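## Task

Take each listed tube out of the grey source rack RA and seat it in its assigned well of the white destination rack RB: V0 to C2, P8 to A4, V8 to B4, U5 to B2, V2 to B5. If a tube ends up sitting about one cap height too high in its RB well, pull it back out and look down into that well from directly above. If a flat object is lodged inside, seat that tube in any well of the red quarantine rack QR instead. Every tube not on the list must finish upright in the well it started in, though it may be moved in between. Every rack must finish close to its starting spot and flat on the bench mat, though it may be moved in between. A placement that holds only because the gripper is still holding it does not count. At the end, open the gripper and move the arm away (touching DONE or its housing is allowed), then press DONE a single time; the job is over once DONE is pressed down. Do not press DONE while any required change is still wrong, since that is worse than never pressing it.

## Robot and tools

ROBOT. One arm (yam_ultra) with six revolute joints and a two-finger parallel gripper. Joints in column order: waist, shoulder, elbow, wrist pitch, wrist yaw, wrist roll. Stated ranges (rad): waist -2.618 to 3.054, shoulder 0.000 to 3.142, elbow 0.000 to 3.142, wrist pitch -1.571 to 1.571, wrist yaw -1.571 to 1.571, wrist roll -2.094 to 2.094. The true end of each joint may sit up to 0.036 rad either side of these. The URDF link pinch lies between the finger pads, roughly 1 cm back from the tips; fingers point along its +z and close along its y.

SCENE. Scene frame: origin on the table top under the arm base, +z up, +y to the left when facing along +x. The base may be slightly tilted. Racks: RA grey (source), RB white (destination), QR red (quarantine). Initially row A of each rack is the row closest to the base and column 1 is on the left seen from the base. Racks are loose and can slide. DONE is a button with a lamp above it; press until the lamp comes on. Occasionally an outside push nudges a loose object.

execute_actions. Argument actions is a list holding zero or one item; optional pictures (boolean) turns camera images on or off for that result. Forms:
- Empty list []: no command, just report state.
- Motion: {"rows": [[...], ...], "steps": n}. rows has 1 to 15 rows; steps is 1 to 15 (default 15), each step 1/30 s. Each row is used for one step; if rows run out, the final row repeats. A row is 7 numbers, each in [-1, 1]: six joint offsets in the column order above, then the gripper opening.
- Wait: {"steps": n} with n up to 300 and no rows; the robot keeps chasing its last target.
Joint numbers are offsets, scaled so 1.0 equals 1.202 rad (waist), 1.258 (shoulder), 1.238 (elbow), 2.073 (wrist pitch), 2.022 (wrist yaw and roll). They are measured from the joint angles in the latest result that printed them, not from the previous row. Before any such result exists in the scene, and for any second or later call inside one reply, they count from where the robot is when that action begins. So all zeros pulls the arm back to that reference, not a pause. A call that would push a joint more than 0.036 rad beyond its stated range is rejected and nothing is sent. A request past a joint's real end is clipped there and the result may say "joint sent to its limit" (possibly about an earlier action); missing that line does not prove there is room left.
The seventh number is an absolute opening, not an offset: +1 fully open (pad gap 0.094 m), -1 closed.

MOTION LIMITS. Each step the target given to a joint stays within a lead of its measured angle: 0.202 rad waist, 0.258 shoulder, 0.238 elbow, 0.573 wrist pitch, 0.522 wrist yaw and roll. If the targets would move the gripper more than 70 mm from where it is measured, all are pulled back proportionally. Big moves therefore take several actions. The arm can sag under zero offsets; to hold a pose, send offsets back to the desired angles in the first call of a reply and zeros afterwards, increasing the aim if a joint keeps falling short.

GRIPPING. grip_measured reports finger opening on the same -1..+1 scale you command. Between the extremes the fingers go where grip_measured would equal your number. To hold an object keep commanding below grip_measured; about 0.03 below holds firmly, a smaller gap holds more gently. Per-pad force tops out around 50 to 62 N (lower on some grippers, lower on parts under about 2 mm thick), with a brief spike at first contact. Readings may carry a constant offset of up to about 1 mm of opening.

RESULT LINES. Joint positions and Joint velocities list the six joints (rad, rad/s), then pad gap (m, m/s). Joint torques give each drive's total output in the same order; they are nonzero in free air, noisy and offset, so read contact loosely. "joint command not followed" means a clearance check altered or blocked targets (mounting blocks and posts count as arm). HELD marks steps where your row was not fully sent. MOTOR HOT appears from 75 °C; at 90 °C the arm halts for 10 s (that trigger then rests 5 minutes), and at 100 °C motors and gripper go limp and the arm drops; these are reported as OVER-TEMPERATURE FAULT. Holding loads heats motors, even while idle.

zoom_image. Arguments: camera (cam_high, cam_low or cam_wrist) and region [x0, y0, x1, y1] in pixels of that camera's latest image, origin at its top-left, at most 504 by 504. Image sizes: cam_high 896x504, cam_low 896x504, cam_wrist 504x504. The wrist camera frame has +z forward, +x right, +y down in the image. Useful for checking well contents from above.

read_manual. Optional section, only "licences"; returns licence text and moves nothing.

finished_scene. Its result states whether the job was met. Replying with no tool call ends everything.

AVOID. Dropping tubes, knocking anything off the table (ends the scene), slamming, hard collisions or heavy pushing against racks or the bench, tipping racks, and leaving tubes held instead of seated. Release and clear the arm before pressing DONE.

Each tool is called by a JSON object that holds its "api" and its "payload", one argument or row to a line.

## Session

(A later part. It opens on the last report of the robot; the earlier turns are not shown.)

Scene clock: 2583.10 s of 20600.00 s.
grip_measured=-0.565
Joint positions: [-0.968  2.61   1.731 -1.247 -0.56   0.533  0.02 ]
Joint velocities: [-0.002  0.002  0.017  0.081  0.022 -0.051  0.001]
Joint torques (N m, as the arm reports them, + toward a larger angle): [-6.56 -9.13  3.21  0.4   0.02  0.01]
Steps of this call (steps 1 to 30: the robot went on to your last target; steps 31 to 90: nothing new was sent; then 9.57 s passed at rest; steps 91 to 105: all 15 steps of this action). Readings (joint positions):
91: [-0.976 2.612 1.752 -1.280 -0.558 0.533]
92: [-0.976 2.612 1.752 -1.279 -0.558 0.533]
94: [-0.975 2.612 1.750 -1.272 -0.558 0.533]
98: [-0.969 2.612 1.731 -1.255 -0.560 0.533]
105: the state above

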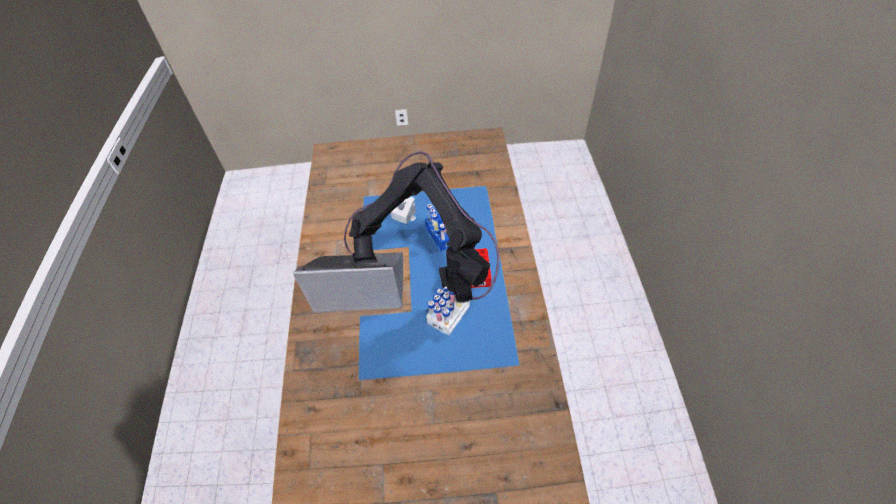

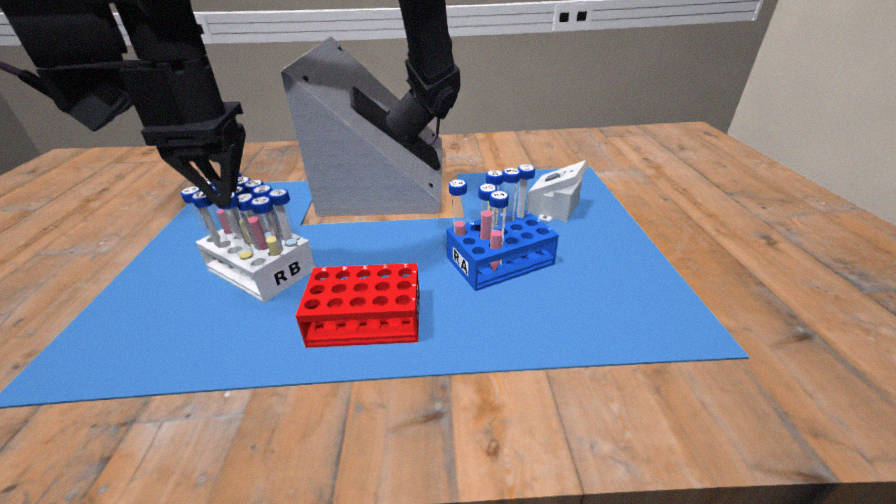

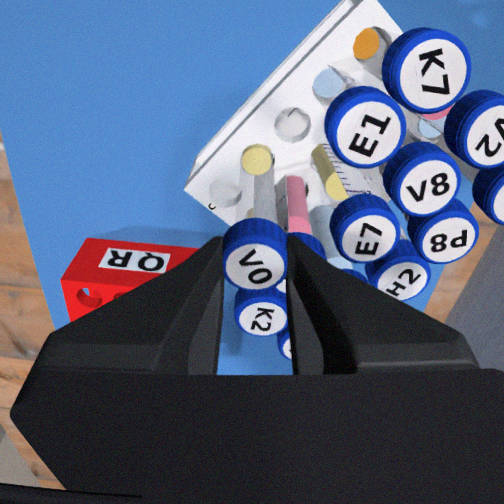

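{"api": "execute_actions", "payload": {
  "actions": [
    {"rows":[[0,0,0,0,0,0,-0.6],[0,0,0,0,0,0,-0.59],[0,0,0,0,0,0,-0.58],[0,0,0,0,0,0,-0.57],[0,0,0,0,0,0,-0.56],[0,0,0,0,0,0,-0.55],[0,0,0,0,0,0,-0.54],[0,0,0,0,0,0,-0.53],[0,0,0,0,0,0,-0.52],[0,0,0,0,0,0,-0.51],[0,0,0,0,0,0,-0.5],[0,0,0,0,0,0,-0.49],[0,0,0,0,0,0,-0.48]],"steps":15}
  ]
}}

{"api": "execute_actions", "payload": {
  "actions": [
    {"rows":[[-0.004,0,0.02,-0.008,0.001,0,-0.48],[-0.008,0,0.028,-0.014,0.002,0,-0.48],[-0.012,0,0.036,-0.02,0.004,0,-0.48],[-0.016,0,0.045,-0.026,0.005,0,-0.48],[-0.02,0,0.054,-0.032,0.006,0,-0.48],[-0.023,0,0.063,-0.038,0.008,0,-0.48],[-0.026,0,0.072,-0.044,0.009,0,-0.48],[-0.029,0,0.08,-0.049,0.01,0,-0.48],[-0.032,0,0.087,-0.054,0.011,0,-0.48],[-0.034,0,0.094,-0.058,0.012,0,-0.48],[-0.036,0,0.099,-0.061,0.013,0,-0.48],[-0.038,0,0.103,-0.063,0.0135,0,-0.48],[-0.039,0,0.106,-0.064,0.014,0,-0.48],[-0.04,0,0.108,-0.064,0.014,0,-0.48],[-0.04,0,0.109,-0.064,0.014,0,-0.48]],"steps":15}
  ],
  "pictures": false
}}

{"api": "execute_actions", "payload": {
  "actions": [
    {"steps":8}
  ]
}}

{"api": "zoom_image", "payload": {
  "camera": "cam_low",
  "region": [170, 130, 320, 280]
}}

Scene clock: 2607.50 s of 20600.00 s.
grip_measured=-0.483
Joint positions: [-0.968  2.61   1.731 -1.247 -0.56   0.533  0.024]
Joint velocities: [-0.007  0.012 -0.012 -0.007  0.095 -0.051  0.001]
Joint torques (N m, as the arm reports them, + toward a larger angle): [-6.44 -8.02  4.76  0.23 -0.01  0.01]
Steps of this call (steps 1 to 15: the robot went on to your last target; steps 16 to 90: nothing new was sent; then 20.90 s passed at rest; steps 91 to 105: all 15 steps of this action). Readings (joint positions):
91: [-0.968 2.610 1.731 -1.247 -0.560 0.533]
92: [-0.968 2.610 1.731 -1.247 -0.560 0.533]
94: [-0.968 2.610 1.731 -1.247 -0.560 0.533]
98: [-0.968 2.610 1.731 -1.247 -0.560 0.533]
105: the state above

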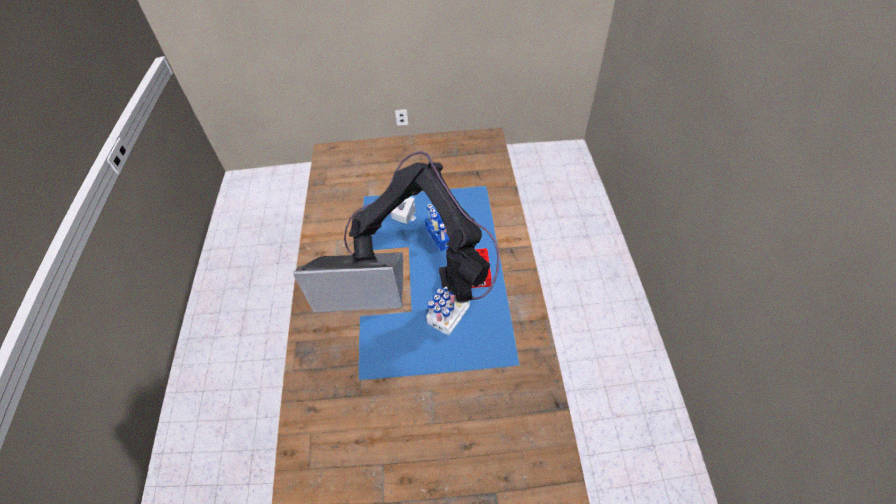

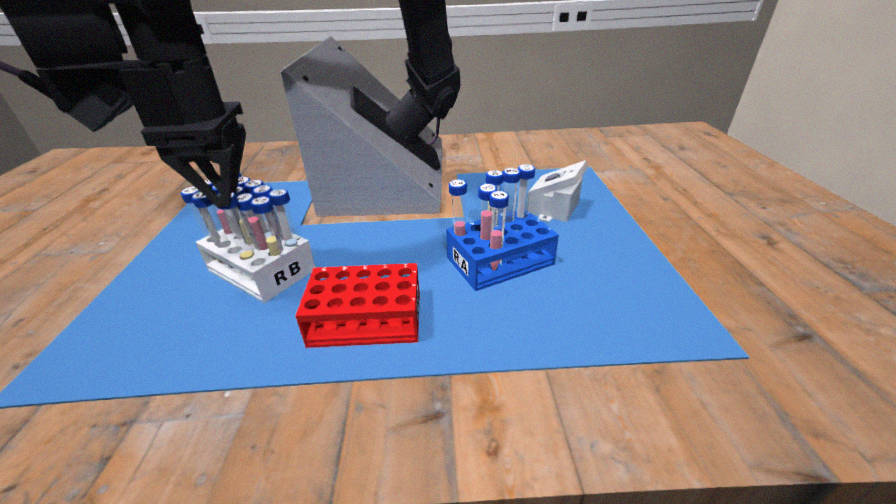

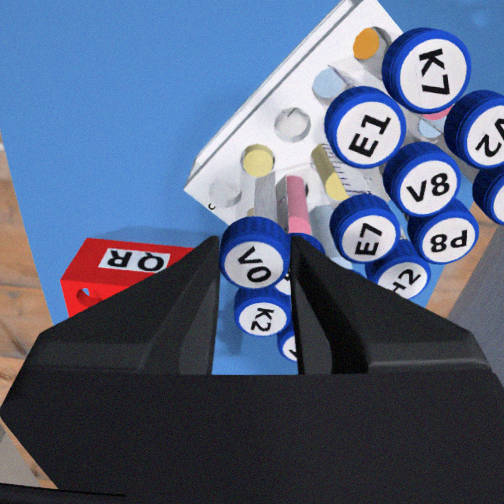

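Scene clock: 2608.00 s of 20600.00 s.
grip_measured=-0.482
Joint positions: [-0.995  2.61   1.839 -1.348 -0.548  0.533  0.024]
Joint velocities: [-0.09  -0.017  0.076 -0.154  0.066  0.081  0.   ]
Joint torques (N m, as the arm reports them, + toward a larger angle): [-7.7  -8.21  6.49  0.17  0.09  0.01]
Steps of this call (steps 1 to 15: all 15 steps of this action). Readings (joint positions):
1: [-0.968 2.610 1.731 -1.247 -0.560 0.533]
2: [-0.968 2.610 1.732 -1.250 -0.560 0.533]
4: [-0.968 2.610 1.741 -1.263 -0.560 0.533]
8: [-0.971 2.610 1.786 -1.298 -0.557 0.533]
15: the state above

Scene clock: 2608.27 s of 20600.00 s.
grip_measured=-0.482
Joint positions: [-0.999  2.61   1.841 -1.365 -0.544  0.533  0.024]
Joint velocities: [ 0.007  0.002 -0.012 -0.051  0.051 -0.037  0.001]
Joint torques (N m, as the arm reports them, + toward a larger angle): [-7.93 -8.18  6.48  0.14  0.14  0.01]
Steps of this call (steps 1 to 8: the robot went on to your last target). Readings (joint positions):
1: [-0.997 2.610 1.841 -1.352 -0.547 0.533]
2: [-0.998 2.610 1.841 -1.354 -0.546 0.533]
4: [-0.999 2.610 1.841 -1.359 -0.545 0.533]
8: the state above

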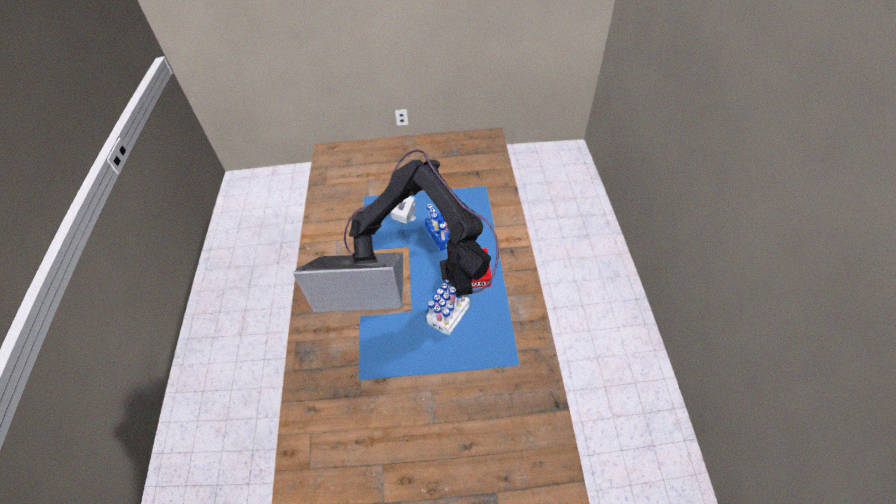

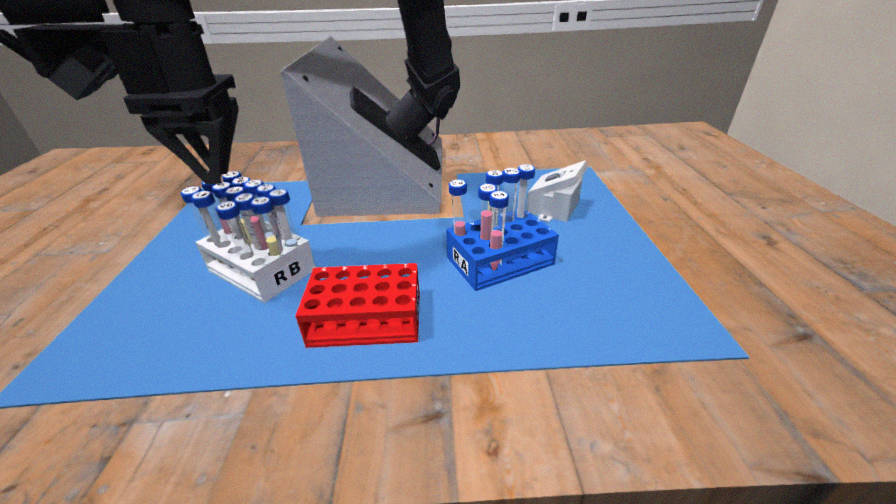

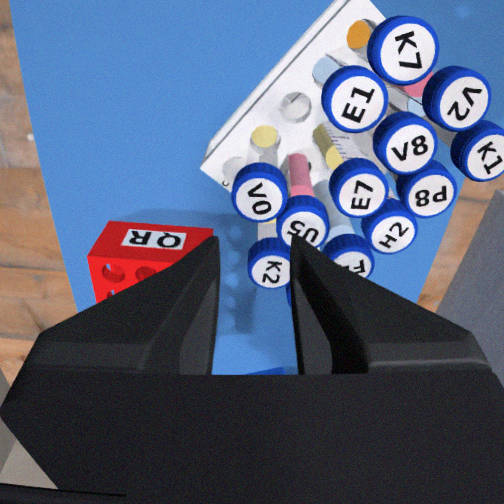

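Region (170, 130, 320, 280) of cam_low's 896x504 image, scaled by 3.360, with more detail than that image has.

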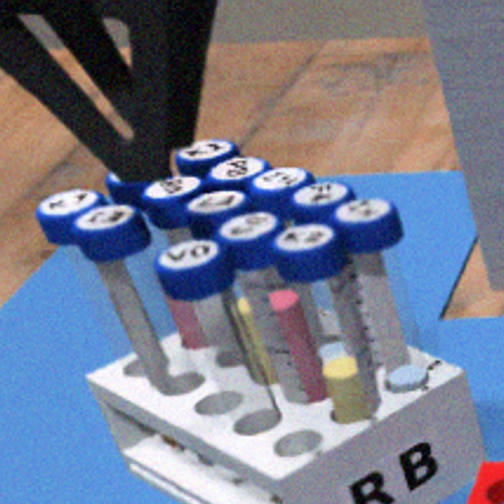

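{"api": "execute_actions", "payload": {
  "actions": [
    {"rows":[[0,-0.014,-0.002,0,0,-0.003,-0.5],[0.001,-0.024,-0.005,0,-0.001,-0.006,-0.53],[0.003,-0.037,-0.01,0.001,-0.002,-0.01,-0.56],[0.006,-0.052,-0.017,0.002,-0.003,-0.014,-0.6],[0.011,-0.07,-0.026,0.003,-0.004,-0.018,-0.64],[0.017,-0.09,-0.036,0.004,-0.005,-0.023,-0.68],[0.024,-0.112,-0.048,0.005,-0.006,-0.028,-0.72],[0.032,-0.136,-0.061,0.006,-0.007,-0.033,-0.76],[0.041,-0.161,-0.074,0.007,-0.008,-0.038,-0.8],[0.05,-0.187,-0.088,0.008,-0.009,-0.043,-0.84],[0.059,-0.213,-0.102,0.009,-0.01,-0.048,-0.88],[0.068,-0.239,-0.116,0.01,-0.011,-0.053,-0.92],[0.077,-0.265,-0.13,0.011,-0.012,-0.058,-0.96],[0.086,-0.291,-0.144,0.012,-0.013,-0.063,-1],[0.095,-0.317,-0.158,0.013,-0.014,-0.068,-1]],"steps":15}
  ],
  "pictures": false
}}

{"api": "execute_actions", "payload": {
  "actions": [
    {"rows":[[0.03,-0.105,-0.052,0.008,-0.007,-0.024,-1],[0.039,-0.131,-0.066,0.009,-0.008,-0.029,-1],[0.048,-0.157,-0.08,0.01,-0.009,-0.034,-1],[0.057,-0.183,-0.094,0.011,-0.01,-0.039,-1],[0.066,-0.209,-0.108,0.012,-0.011,-0.044,-1],[0.075,-0.235,-0.122,0.013,-0.012,-0.049,-1],[0.084,-0.261,-0.136,0.014,-0.013,-0.054,-1],[0.093,-0.287,-0.15,0.015,-0.014,-0.059,-1],[0.102,-0.313,-0.164,0.016,-0.015,-0.064,-1],[0.111,-0.339,-0.178,0.017,-0.016,-0.069,-1],[0.12,-0.365,-0.192,0.018,-0.017,-0.074,-1],[0.129,-0.391,-0.206,0.019,-0.018,-0.079,-1],[0.138,-0.417,-0.22,0.02,-0.019,-0.084,-1],[0.147,-0.443,-0.234,0.021,-0.02,-0.089,-1],[0.156,-0.469,-0.248,0.022,-0.021,-0.094,-1]],"steps":15}
  ],
  "pictures": false
}}

{"api": "execute_actions", "payload": {
  "actions": [
    {"rows":[[0.03,-0.105,-0.052,0.008,-0.007,-0.024,-1],[0.039,-0.131,-0.066,0.009,-0.008,-0.029,-1],[0.048,-0.157,-0.08,0.01,-0.009,-0.034,-1],[0.057,-0.183,-0.094,0.011,-0.01,-0.039,-1],[0.066,-0.209,-0.108,0.012,-0.011,-0.044,-1],[0.075,-0.235,-0.122,0.013,-0.012,-0.049,-1],[0.084,-0.261,-0.136,0.014,-0.013,-0.054,-1],[0.093,-0.287,-0.15,0.015,-0.014,-0.059,-1],[0.102,-0.313,-0.164,0.016,-0.015,-0.064,-1],[0.111,-0.339,-0.178,0.017,-0.016,-0.069,-1],[0.12,-0.365,-0.192,0.018,-0.017,-0.074,-1],[0.129,-0.391,-0.206,0.019,-0.018,-0.079,-1],[0.138,-0.417,-0.22,0.02,-0.019,-0.084,-1],[0.147,-0.443,-0.234,0.021,-0.02,-0.089,-1],[0.156,-0.469,-0.248,0.022,-0.021,-0.094,-1]],"steps":15}
  ],
  "pictures": false
}}

{"api": "execute_actions", "payload": {
  "actions": [
    {"rows":[[0.03,-0.105,-0.052,0.008,-0.007,-0.024,-1],[0.04,-0.13,-0.066,0.009,-0.008,-0.029,-1],[0.052,-0.155,-0.079,0.01,-0.009,-0.034,-1],[0.066,-0.179,-0.092,0.011,-0.01,-0.039,-1],[0.082,-0.202,-0.104,0.012,-0.011,-0.044,-1],[0.1,-0.224,-0.116,0.013,-0.012,-0.049,-1],[0.12,-0.245,-0.127,0.014,-0.013,-0.053,-1],[0.141,-0.265,-0.138,0.015,-0.014,-0.057,-1],[0.163,-0.283,-0.148,0.016,-0.015,-0.061,-1],[0.186,-0.299,-0.157,0.017,-0.016,-0.065,-1],[0.21,-0.313,-0.165,0.018,-0.017,-0.068,-1],[0.234,-0.325,-0.172,0.019,-0.018,-0.071,-1],[0.258,-0.335,-0.178,0.02,-0.019,-0.074,-1],[0.282,-0.343,-0.183,0.021,-0.02,-0.076,-1],[0.306,-0.349,-0.187,0.022,-0.021,-0.078,-1]],"steps":15}
  ],
  "pictures": false
}}

{"api": "execute_actions", "payload": {
  "actions": [
    {"rows":[[0.085,-0.03,-0.015,0.008,-0.007,-0.01,-1],[0.109,-0.03,-0.015,0.008,-0.007,-0.01,-1],[0.133,-0.03,-0.015,0.008,-0.007,-0.01,-1],[0.157,-0.03,-0.015,0.008,-0.007,-0.01,-1],[0.18,-0.03,-0.015,0.008,-0.007,-0.01,-1],[0.202,-0.03,-0.015,0.008,-0.007,-0.01,-1],[0.223,-0.03,-0.015,0.008,-0.007,-0.01,-1],[0.242,-0.03,-0.015,0.008,-0.007,-0.01,-1],[0.259,-0.03,-0.015,0.008,-0.007,-0.01,-1],[0.274,-0.03,-0.015,0.008,-0.007,-0.01,-1],[0.286,-0.03,-0.015,0.008,-0.007,-0.01,-1],[0.295,-0.03,-0.015,0.008,-0.007,-0.01,-1],[0.301,-0.03,-0.015,0.008,-0.007,-0.01,-1],[0.305,-0.03,-0.015,0.008,-0.007,-0.01,-1],[0.307,-0.03,-0.015,0.008,-0.007,-0.01,-1]],"steps":15}
  ],
  "pictures": false
}}

{"api": "execute_actions", "payload": {
  "actions": [
    {"steps":8}
  ]
}}

Scene clock: 2689.63 s of 20600.00 s.
grip_measured=-0.981
Joint positions: [-0.9    2.282  1.691 -1.349 -0.558  0.441  0.001]
Joint velocities: [ 0.383 -1.028 -0.476  0.081  0.051 -0.198 -0.008]
Joint torques (N m, as the arm reports them, + toward a larger angle): [-6.89 -6.74  3.83  0.43 -0.05 -0.01]
Steps of this call (steps 1 to 30: the robot went on to your last target; steps 31 to 100: nothing new was sent; then 77.53 s passed at rest; steps 101 to 115: all 15 steps of this action). Readings (joint positions):
101: [-0.999 2.610 1.841 -1.368 -0.544 0.533]
102: [-0.999 2.609 1.841 -1.368 -0.544 0.532]
104: [-0.998 2.600 1.838 -1.366 -0.544 0.526]
108: [-0.982 2.523 1.795 -1.359 -0.544 0.503]
115: the state above

Scene clock: 2690.13 s of 20600.00 s.
grip_measured=-0.985
Joint positions: [-0.729  1.764  1.427 -1.32  -0.588  0.299  0.001]
Joint velocities: [ 0.291 -0.93  -0.545  0.037 -0.051 -0.33   0.001]
Joint torques (N m, as the arm reports them, + toward a larger angle): [-5.27 -4.59  3.89  0.69 -0.01 -0.04]
Steps of this call (steps 1 to 15: all 15 steps of this action). Readings (joint positions):
1: [-0.887 2.244 1.673 -1.345 -0.560 0.433]
2: [-0.873 2.205 1.654 -1.342 -0.562 0.425]
4: [-0.847 2.126 1.619 -1.340 -0.566 0.407]
8: [-0.800 1.985 1.553 -1.333 -0.576 0.368]
15: the state above

Scene clock: 2690.63 s of 20600.00 s.
grip_measured=-0.985
Joint positions: [-0.561  1.244  1.163 -1.292 -0.618  0.156  0.001]
Joint velocities: [ 0.3   -0.935 -0.52   0.11   0.066 -0.344  0.001]
Joint torques (N m, as the arm reports them, + toward a larger angle): [-2.57 -2.15  3.64  0.79  0.03  0.  ]
Steps of this call (steps 1 to 15: all 15 steps of this action). Readings (joint positions):
1: [-0.718 1.728 1.408 -1.316 -0.589 0.290]
2: [-0.705 1.690 1.387 -1.313 -0.591 0.282]
4: [-0.678 1.611 1.352 -1.311 -0.595 0.264]
8: [-0.634 1.467 1.289 -1.305 -0.605 0.226]
15: the state above

Scene clock: 2691.13 s of 20600.00 s.
grip_measured=-0.985
Joint positions: [-0.246  0.835  0.956 -1.269 -0.647  0.029  0.001]
Joint velocities: [ 0.828 -0.32  -0.168  0.051 -0.066 -0.256 -0.   ]
Joint torques (N m, as the arm reports them, + toward a larger angle): [-0.56 -1.42  3.4   0.82  0.02 -0.04]
Steps of this call (steps 1 to 15: all 15 steps of this action). Readings (joint positions):
1: [-0.550 1.209 1.144 -1.288 -0.620 0.147]
2: [-0.537 1.170 1.124 -1.285 -0.621 0.139]
4: [-0.510 1.091 1.090 -1.284 -0.625 0.121]
8: [-0.435 0.964 1.034 -1.278 -0.634 0.083]
15: the state above

Scene clock: 2691.63 s of 20600.00 s.
grip_measured=-0.985
Joint positions: [ 0.11   0.813  0.949 -1.264 -0.658  0.013  0.001]
Joint velocities: [ 0.159 -0.002  0.002  0.007 -0.081  0.051 -0.   ]
Joint torques (N m, as the arm reports them, + toward a larger angle): [-0.14 -3.17  3.57  0.46 -0.03 -0.02]
Steps of this call (steps 1 to 15: all 15 steps of this action). Readings (joint positions):
1: [-0.213 0.827 0.951 -1.268 -0.648 0.025]
2: [-0.177 0.820 0.949 -1.268 -0.650 0.023]
4: [-0.111 0.814 0.949 -1.267 -0.653 0.019]
8: [-0.000 0.813 0.949 -1.265 -0.656 0.015]
15: the state above

Scene clock: 2691.90 s of 20600.00 s.
grip_measured=-0.985
Joint positions: [ 0.117  0.813  0.949 -1.264 -0.658  0.013  0.001]
Joint velocities: [-0.022 -0.007  0.002  0.007 -0.007  0.022  0.001]
Joint torques (N m, as the arm reports them, + toward a larger angle): [ 0.12 -3.3   3.57  0.43 -0.01 -0.03]
Steps of this call (steps 1 to 8: the robot went on to your last target). Readings (joint positions):
1: [0.114 0.813 0.949 -1.264 -0.658 0.013]
2: [0.116 0.813 0.949 -1.264 -0.658 0.013]
4: [0.117 0.813 0.949 -1.264 -0.658 0.013]
8: the state above

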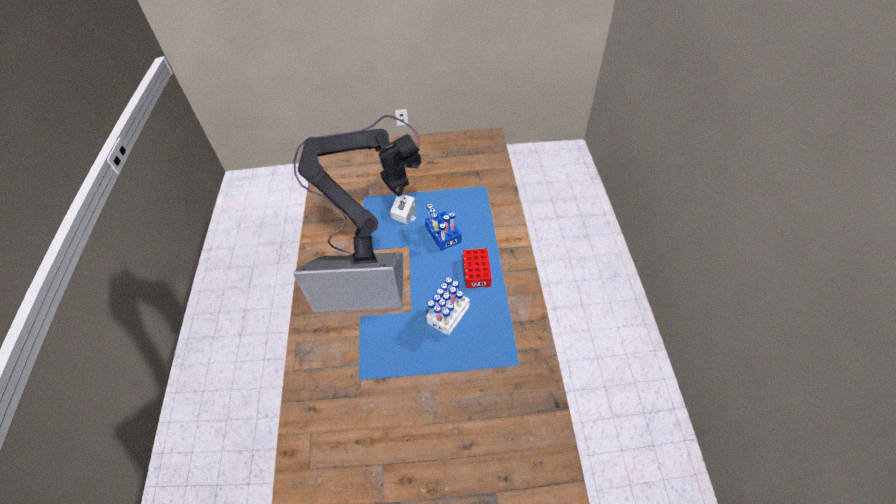

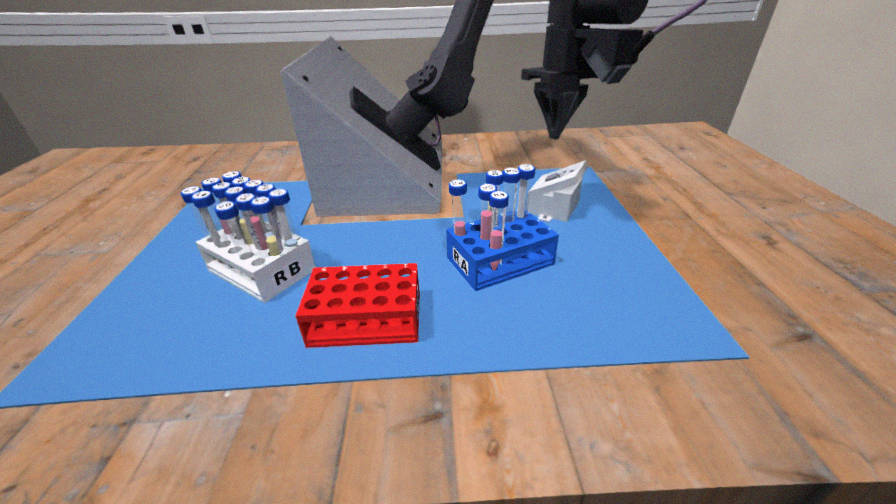

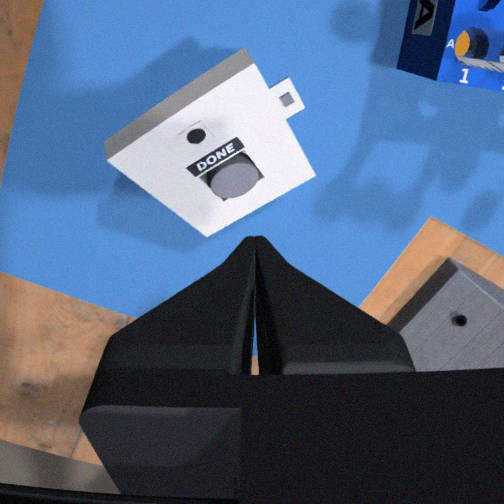

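{"api": "execute_actions", "payload": {
  "actions": [
    {"rows":[[0.008,0.005,-0.008,0.012,0.004,0,-1],[0.018,0.009,-0.013,0.02,0.006,0,-1],[0.03,0.014,-0.018,0.029,0.008,0,-1],[0.044,0.019,-0.024,0.038,0.01,0,-1],[0.059,0.025,-0.031,0.047,0.012,0,-1],[0.075,0.031,-0.038,0.057,0.014,0,-1],[0.091,0.037,-0.045,0.066,0.016,0,-1],[0.107,0.043,-0.052,0.075,0.017,0,-1],[0.122,0.049,-0.059,0.083,0.018,0,-1],[0.136,0.054,-0.065,0.09,0.019,0,-1],[0.148,0.059,-0.071,0.096,0.02,0,-1],[0.158,0.063,-0.076,0.1,0.021,0,-1],[0.166,0.066,-0.079,0.102,0.022,0,-1],[0.171,0.067,-0.081,0.103,0.022,0,-1],[0.173,0.068,-0.082,0.103,0.022,0,-1]],"steps":15}
  ],
  "pictures": false
}}

{"api": "execute_actions", "payload": {
  "actions": [
    {"steps":10}
  ]
}}

{"api": "zoom_image", "payload": {
  "camera": "cam_low",
  "region": [430, 120, 620, 290]
}}

{"api": "zoom_image", "payload": {
  "camera": "cam_low",
  "region": [170, 150, 320, 300]
}}

Scene clock: 2743.07 s of 20600.00 s.
grip_measured=-0.985
Joint positions: [ 0.311  0.891  0.862 -1.096 -0.629  0.013  0.001]
Joint velocities: [ 0.178  0.071 -0.105  0.183  0.081 -0.022  0.001]
Joint torques (N m, as the arm reports them, + toward a larger angle): [-0.62 -3.06  3.96  0.3   0.14  0.01]
Steps of this call (steps 1 to 15: the robot went on to your last target; steps 16 to 90: nothing new was sent; then 47.67 s passed at rest; steps 91 to 105: all 15 steps of this action). Readings (joint positions):
91: [0.117 0.813 0.949 -1.263 -0.658 0.013]
92: [0.119 0.813 0.949 -1.259 -0.657 0.013]
94: [0.139 0.816 0.947 -1.242 -0.654 0.013]
98: [0.208 0.842 0.917 -1.185 -0.645 0.013]
105: the state above

Scene clock: 2743.40 s of 20600.00 s.
grip_measured=-0.985
Joint positions: [ 0.319  0.893  0.858 -1.067 -0.623  0.013  0.001]
Joint velocities: [ 0.007 -0.017 -0.012  0.022  0.051  0.022 -0.001]
Joint torques (N m, as the arm reports them, + toward a larger angle): [-0.33 -2.93  3.64  0.31  0.11  0.01]
Steps of this call (steps 1 to 10: the robot went on to your last target). Readings (joint positions):
1: [0.316 0.893 0.859 -1.090 -0.628 0.013]
2: [0.318 0.893 0.858 -1.086 -0.626 0.013]
4: [0.319 0.893 0.858 -1.078 -0.625 0.013]
8: [0.319 0.893 0.858 -1.069 -0.623 0.013]
10: the state above

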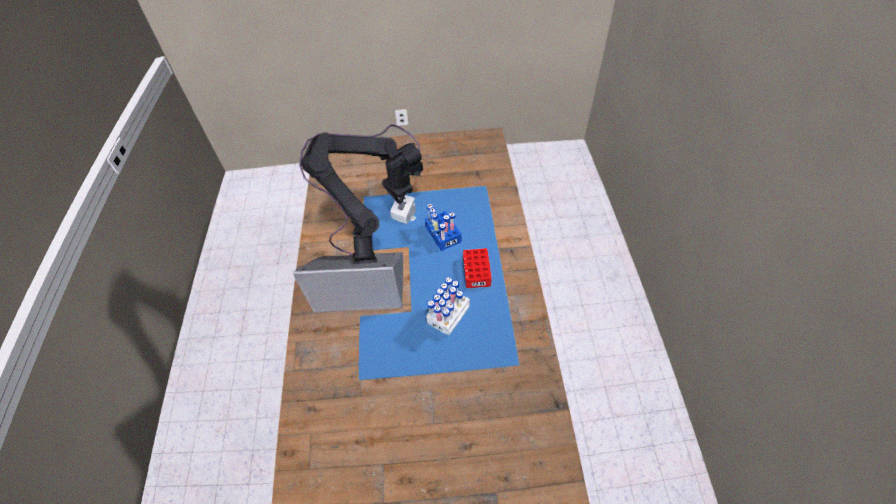

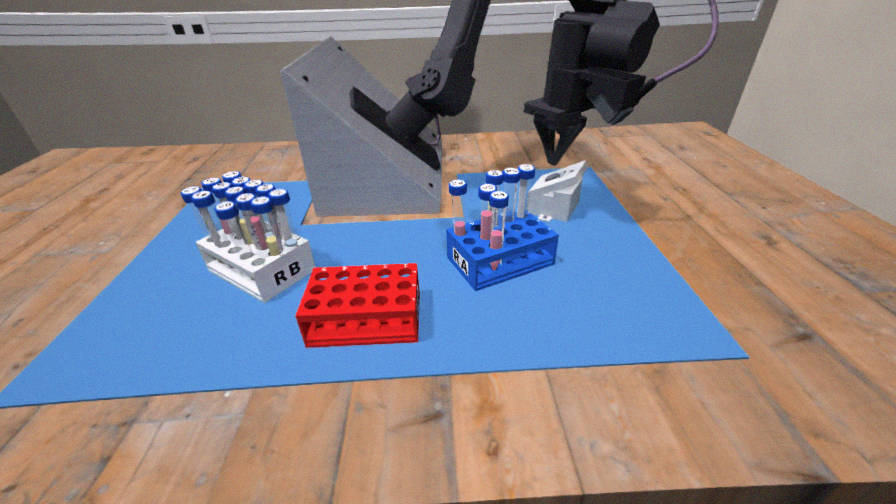

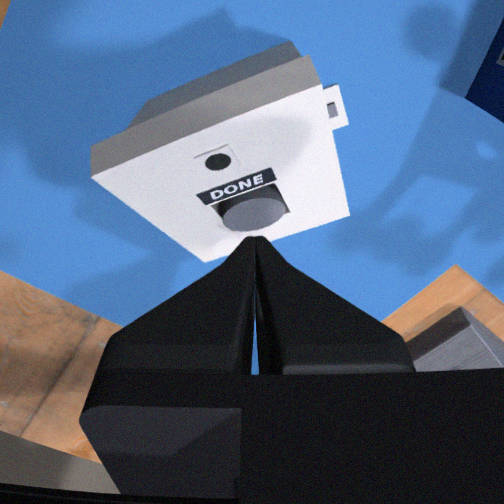

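Region (430, 120, 620, 290) of cam_low's 896x504 image, scaled by 2.653, with more detail than that image has; it fills the top 451 rows of this view, and the rest is white.

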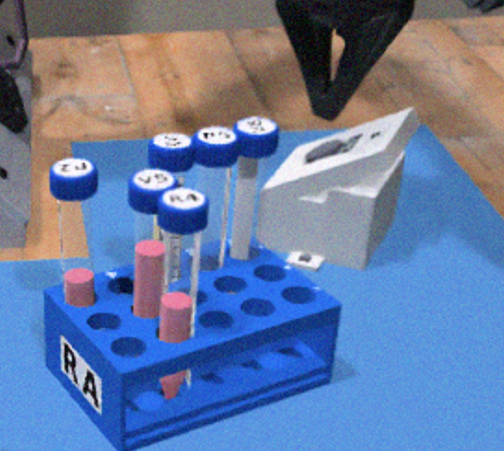

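Region (170, 150, 320, 300) of cam_low's 896x504 image, scaled by 3.360, with more detail than that image has.

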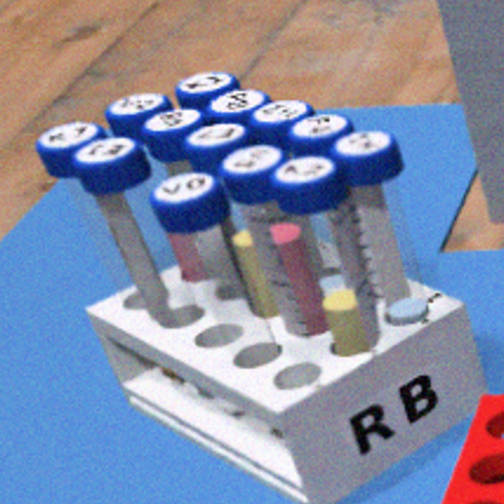

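{"api": "execute_actions", "payload": {
  "actions": [
    {"rows":[[0.006,0.001,-0.009,0.012,0.005,0,-1],[0.011,0.001,-0.013,0.018,0.007,0,-1],[0.017,0.002,-0.017,0.024,0.009,0,-1],[0.023,0.002,-0.022,0.03,0.011,0,-1],[0.029,0.003,-0.027,0.036,0.013,0,-1],[0.035,0.003,-0.032,0.042,0.015,0,-1],[0.041,0.003,-0.037,0.047,0.017,0,-1],[0.047,0.004,-0.042,0.052,0.019,0,-1],[0.053,0.004,-0.046,0.056,0.02,0,-1],[0.059,0.004,-0.05,0.06,0.021,0,-1],[0.064,0.005,-0.054,0.063,0.022,0,-1],[0.068,0.005,-0.057,0.065,0.023,0,-1],[0.071,0.005,-0.06,0.066,0.024,0,-1],[0.074,0.005,-0.061,0.066,0.024,0,-1],[0.075,0.005,-0.062,0.066,0.024,0,-1]],"steps":15}
  ],
  "pictures": false
}}

{"api": "execute_actions", "payload": {
  "actions": [
    {"steps":8}
  ]
}}

Scene clock: 2775.80 s of 20600.00 s.
grip_measured=-0.985
Joint positions: [ 0.399  0.893  0.797 -0.961 -0.59   0.013  0.001]
Joint velocities: [ 0.09  -0.002 -0.076  0.066  0.095 -0.051 -0.001]
Joint torques (N m, as the arm reports them, + toward a larger angle): [-0.48 -3.25  3.54  0.35  0.09  0.01]
Steps of this call (steps 1 to 30: the robot went on to your last target; steps 31 to 90: nothing new was sent; then 28.90 s passed at rest; steps 91 to 105: all 15 steps of this action). Readings (joint positions):
91: [0.319 0.893 0.858 -1.063 -0.623 0.013]
92: [0.320 0.893 0.858 -1.060 -0.621 0.013]
94: [0.330 0.893 0.857 -1.047 -0.618 0.013]
98: [0.358 0.893 0.833 -1.009 -0.608 0.013]
105: the state above

Scene clock: 2776.07 s of 20600.00 s.
grip_measured=-0.985
Joint positions: [ 0.402  0.893  0.796 -0.959 -0.587  0.013  0.001]
Joint velocities: [-0.012  0.002 -0.007 -0.007 -0.037  0.022  0.   ]
Joint torques (N m, as the arm reports them, + toward a larger angle): [-0.31 -3.24  3.34  0.46  0.14  0.01]
Steps of this call (steps 1 to 8: the robot went on to your last target). Readings (joint positions):
1: [0.401 0.893 0.796 -0.960 -0.588 0.013]
2: [0.402 0.893 0.796 -0.960 -0.588 0.013]
4: [0.402 0.893 0.796 -0.959 -0.587 0.013]
8: the state above

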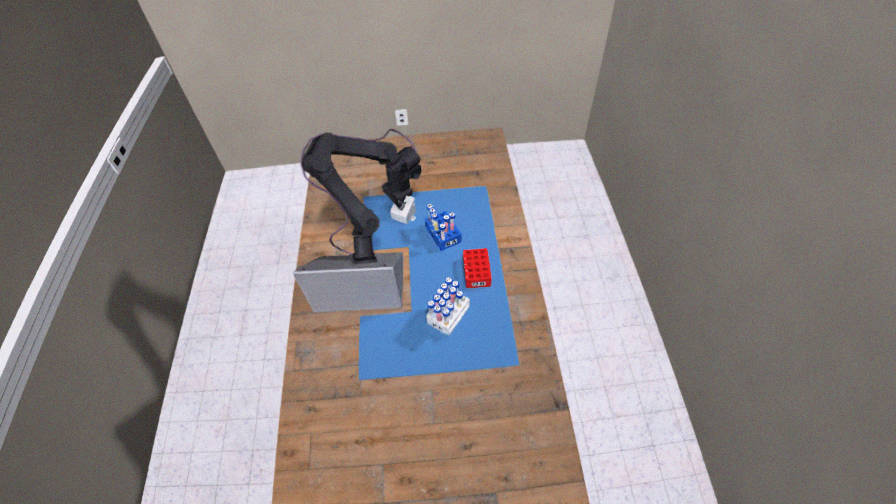

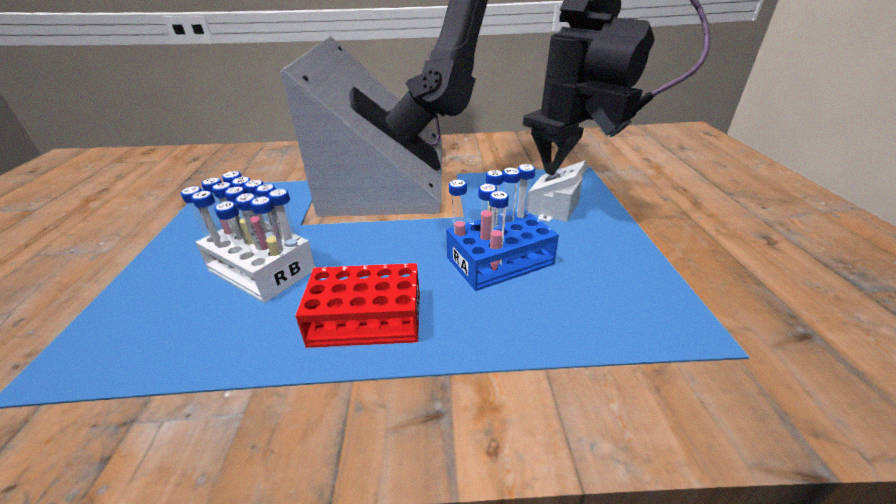

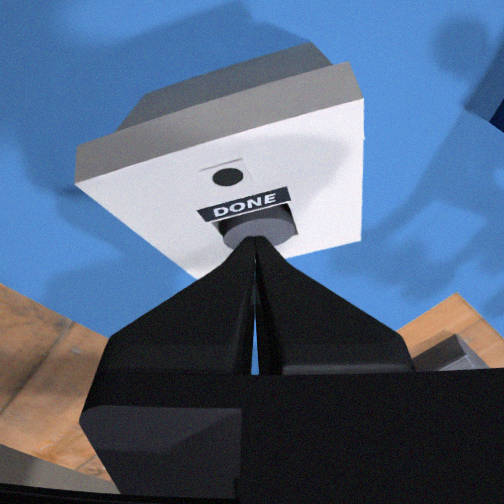

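{"api": "execute_actions", "payload": {
  "actions": [
    {"rows":[[0,0,0.015,0,0,0,-1],[0,0,0.02,0,0,0,-1],[0,0,0.024,0,0,0,-1],[0,0,0.028,0.003,0,0,-1],[0,0,0.03,0.007,0,0,-1],[0,0,0.03,0.011,0,0,-1],[0,0,0.03,0.014,0,0,-1],[0,0,0.03,0.016,0,0,-1]],"steps":15}
  ]
}}

Scene clock: 2786.83 s of 20600.00 s.
grip_measured=-0.985
Joint positions: [ 0.402  0.893  0.806 -0.962 -0.586  0.013  0.001]
Joint velocities: [ 0.002 -0.002  0.002 -0.007  0.051 -0.11  -0.001]
Joint torques (N m, as the arm reports them, + toward a larger angle): [-0.81 -3.75  6.26  0.53  0.    0.01]
Steps of this call (steps 1 to 15: the robot went on to your last target; steps 16 to 90: nothing new was sent; then 7.27 s passed at rest; steps 91 to 105: all 15 steps of this action). Readings (joint positions):
91: [0.402 0.893 0.796 -0.959 -0.587 0.013]
92: [0.402 0.893 0.796 -0.959 -0.587 0.013]
94: [0.402 0.893 0.798 -0.960 -0.587 0.013]
98: [0.402 0.893 0.806 -0.962 -0.586 0.013]
105: the state above

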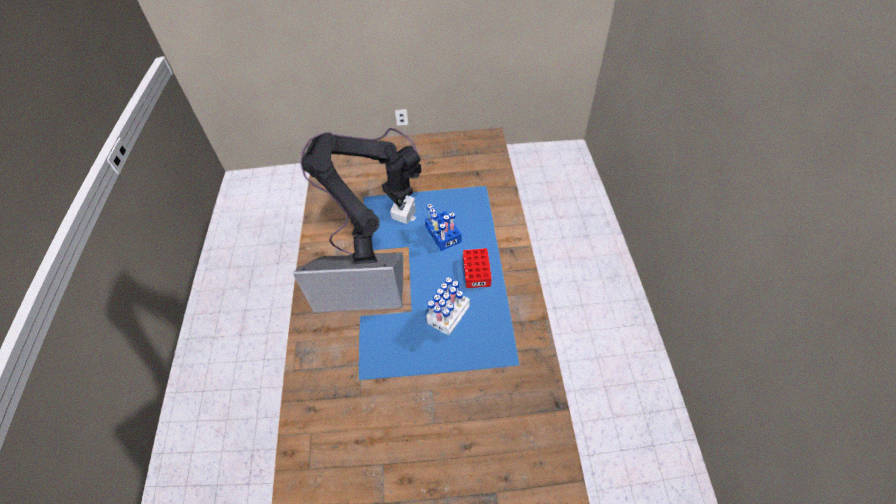

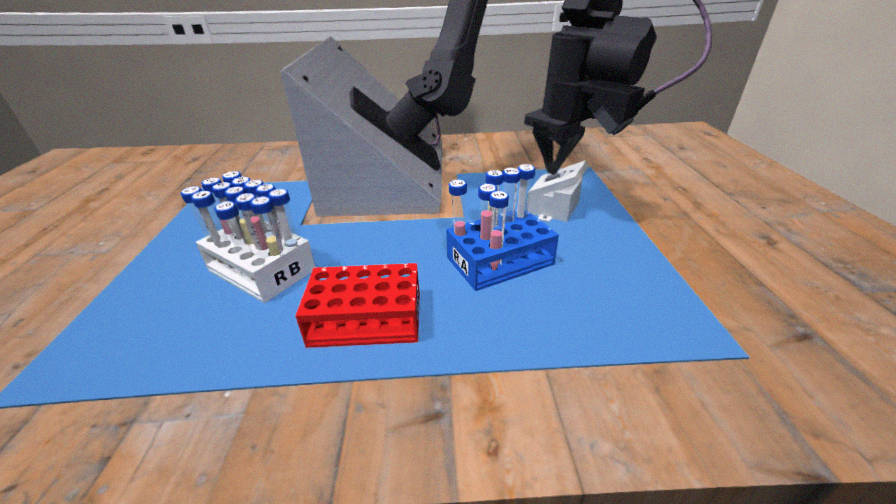

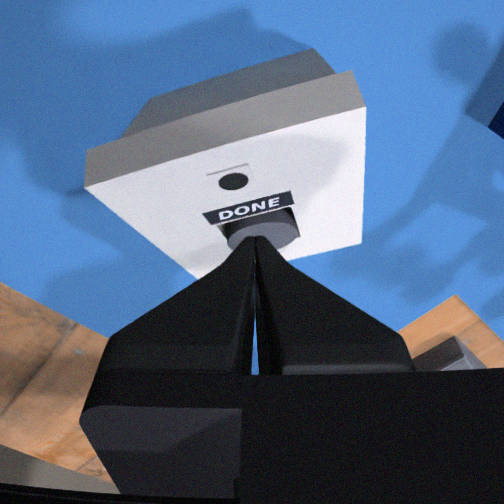

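{"api": "execute_actions", "payload": {
  "actions": [
    {"rows":[[0,0.006,0.018,0.008,0,0,-1],[0,0.01,0.019,0.008,0,0,-1],[0.001,0.014,0.02,0.008,0,0,-1],[0.001,0.018,0.021,0.008,0,0,-1],[0.002,0.022,0.022,0.008,0,0,-1],[0.002,0.026,0.024,0.008,0,0,-1],[0.003,0.03,0.025,0.008,0,0,-1],[0.003,0.034,0.026,0.008,0,0,-1],[0.004,0.038,0.028,0.008,0,0,-1],[0.004,0.041,0.029,0.008,0,0,-1],[0.005,0.044,0.03,0.008,0,0,-1],[0.005,0.047,0.031,0.008,0,0,-1],[0.005,0.049,0.032,0.008,0,0,-1],[0.005,0.051,0.033,0.008,0,0,-1],[0.005,0.052,0.033,0.008,0,0,-1]],"steps":15}
  ]
}}

Scene clock: 2824.00 s of 20600.00 s.
grip_measured=-0.985
Joint positions: [ 0.402  0.937  0.822 -0.97  -0.591  0.013  0.001]
Joint velocities: [-0.017 -0.012 -0.007 -0.022  0.022  0.022  0.   ]
Joint torques (N m, as the arm reports them, + toward a larger angle): no reading
The task's run ended inside this call: 3 steps that you had sent did not run.
Steps of this call (steps 1 to 15: the robot went on to your last target; steps 16 to 90: nothing new was sent; then 33.77 s passed at rest; steps 91 to 102: the first 12 steps of this action). Readings (joint positions):
91: [0.402 0.893 0.806 -0.962 -0.586 0.013]
92: [0.402 0.893 0.806 -0.962 -0.586 0.013]
94: [0.402 0.896 0.806 -0.962 -0.586 0.013]
98: [0.402 0.914 0.810 -0.963 -0.587 0.013]
102: [0.402 0.932 0.819 -0.968 -0.589 0.013]
The task's run has ended: the event that ends the task has happened.

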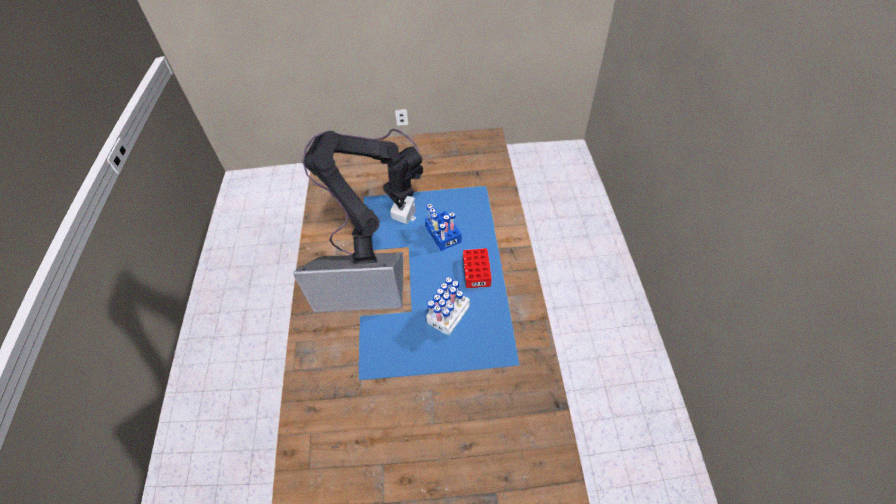

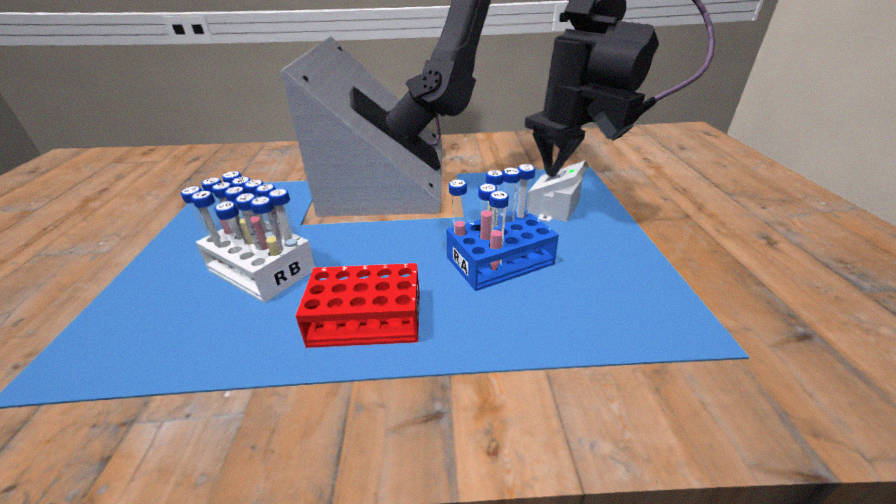

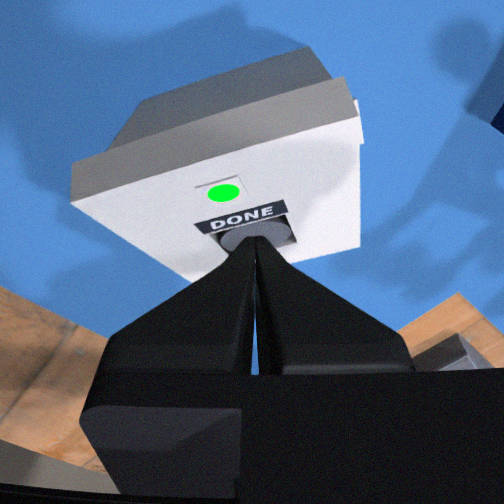

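{"api": "finished_scene", "payload": {
  "scene": 2
}}

The scene is finished: the task was done.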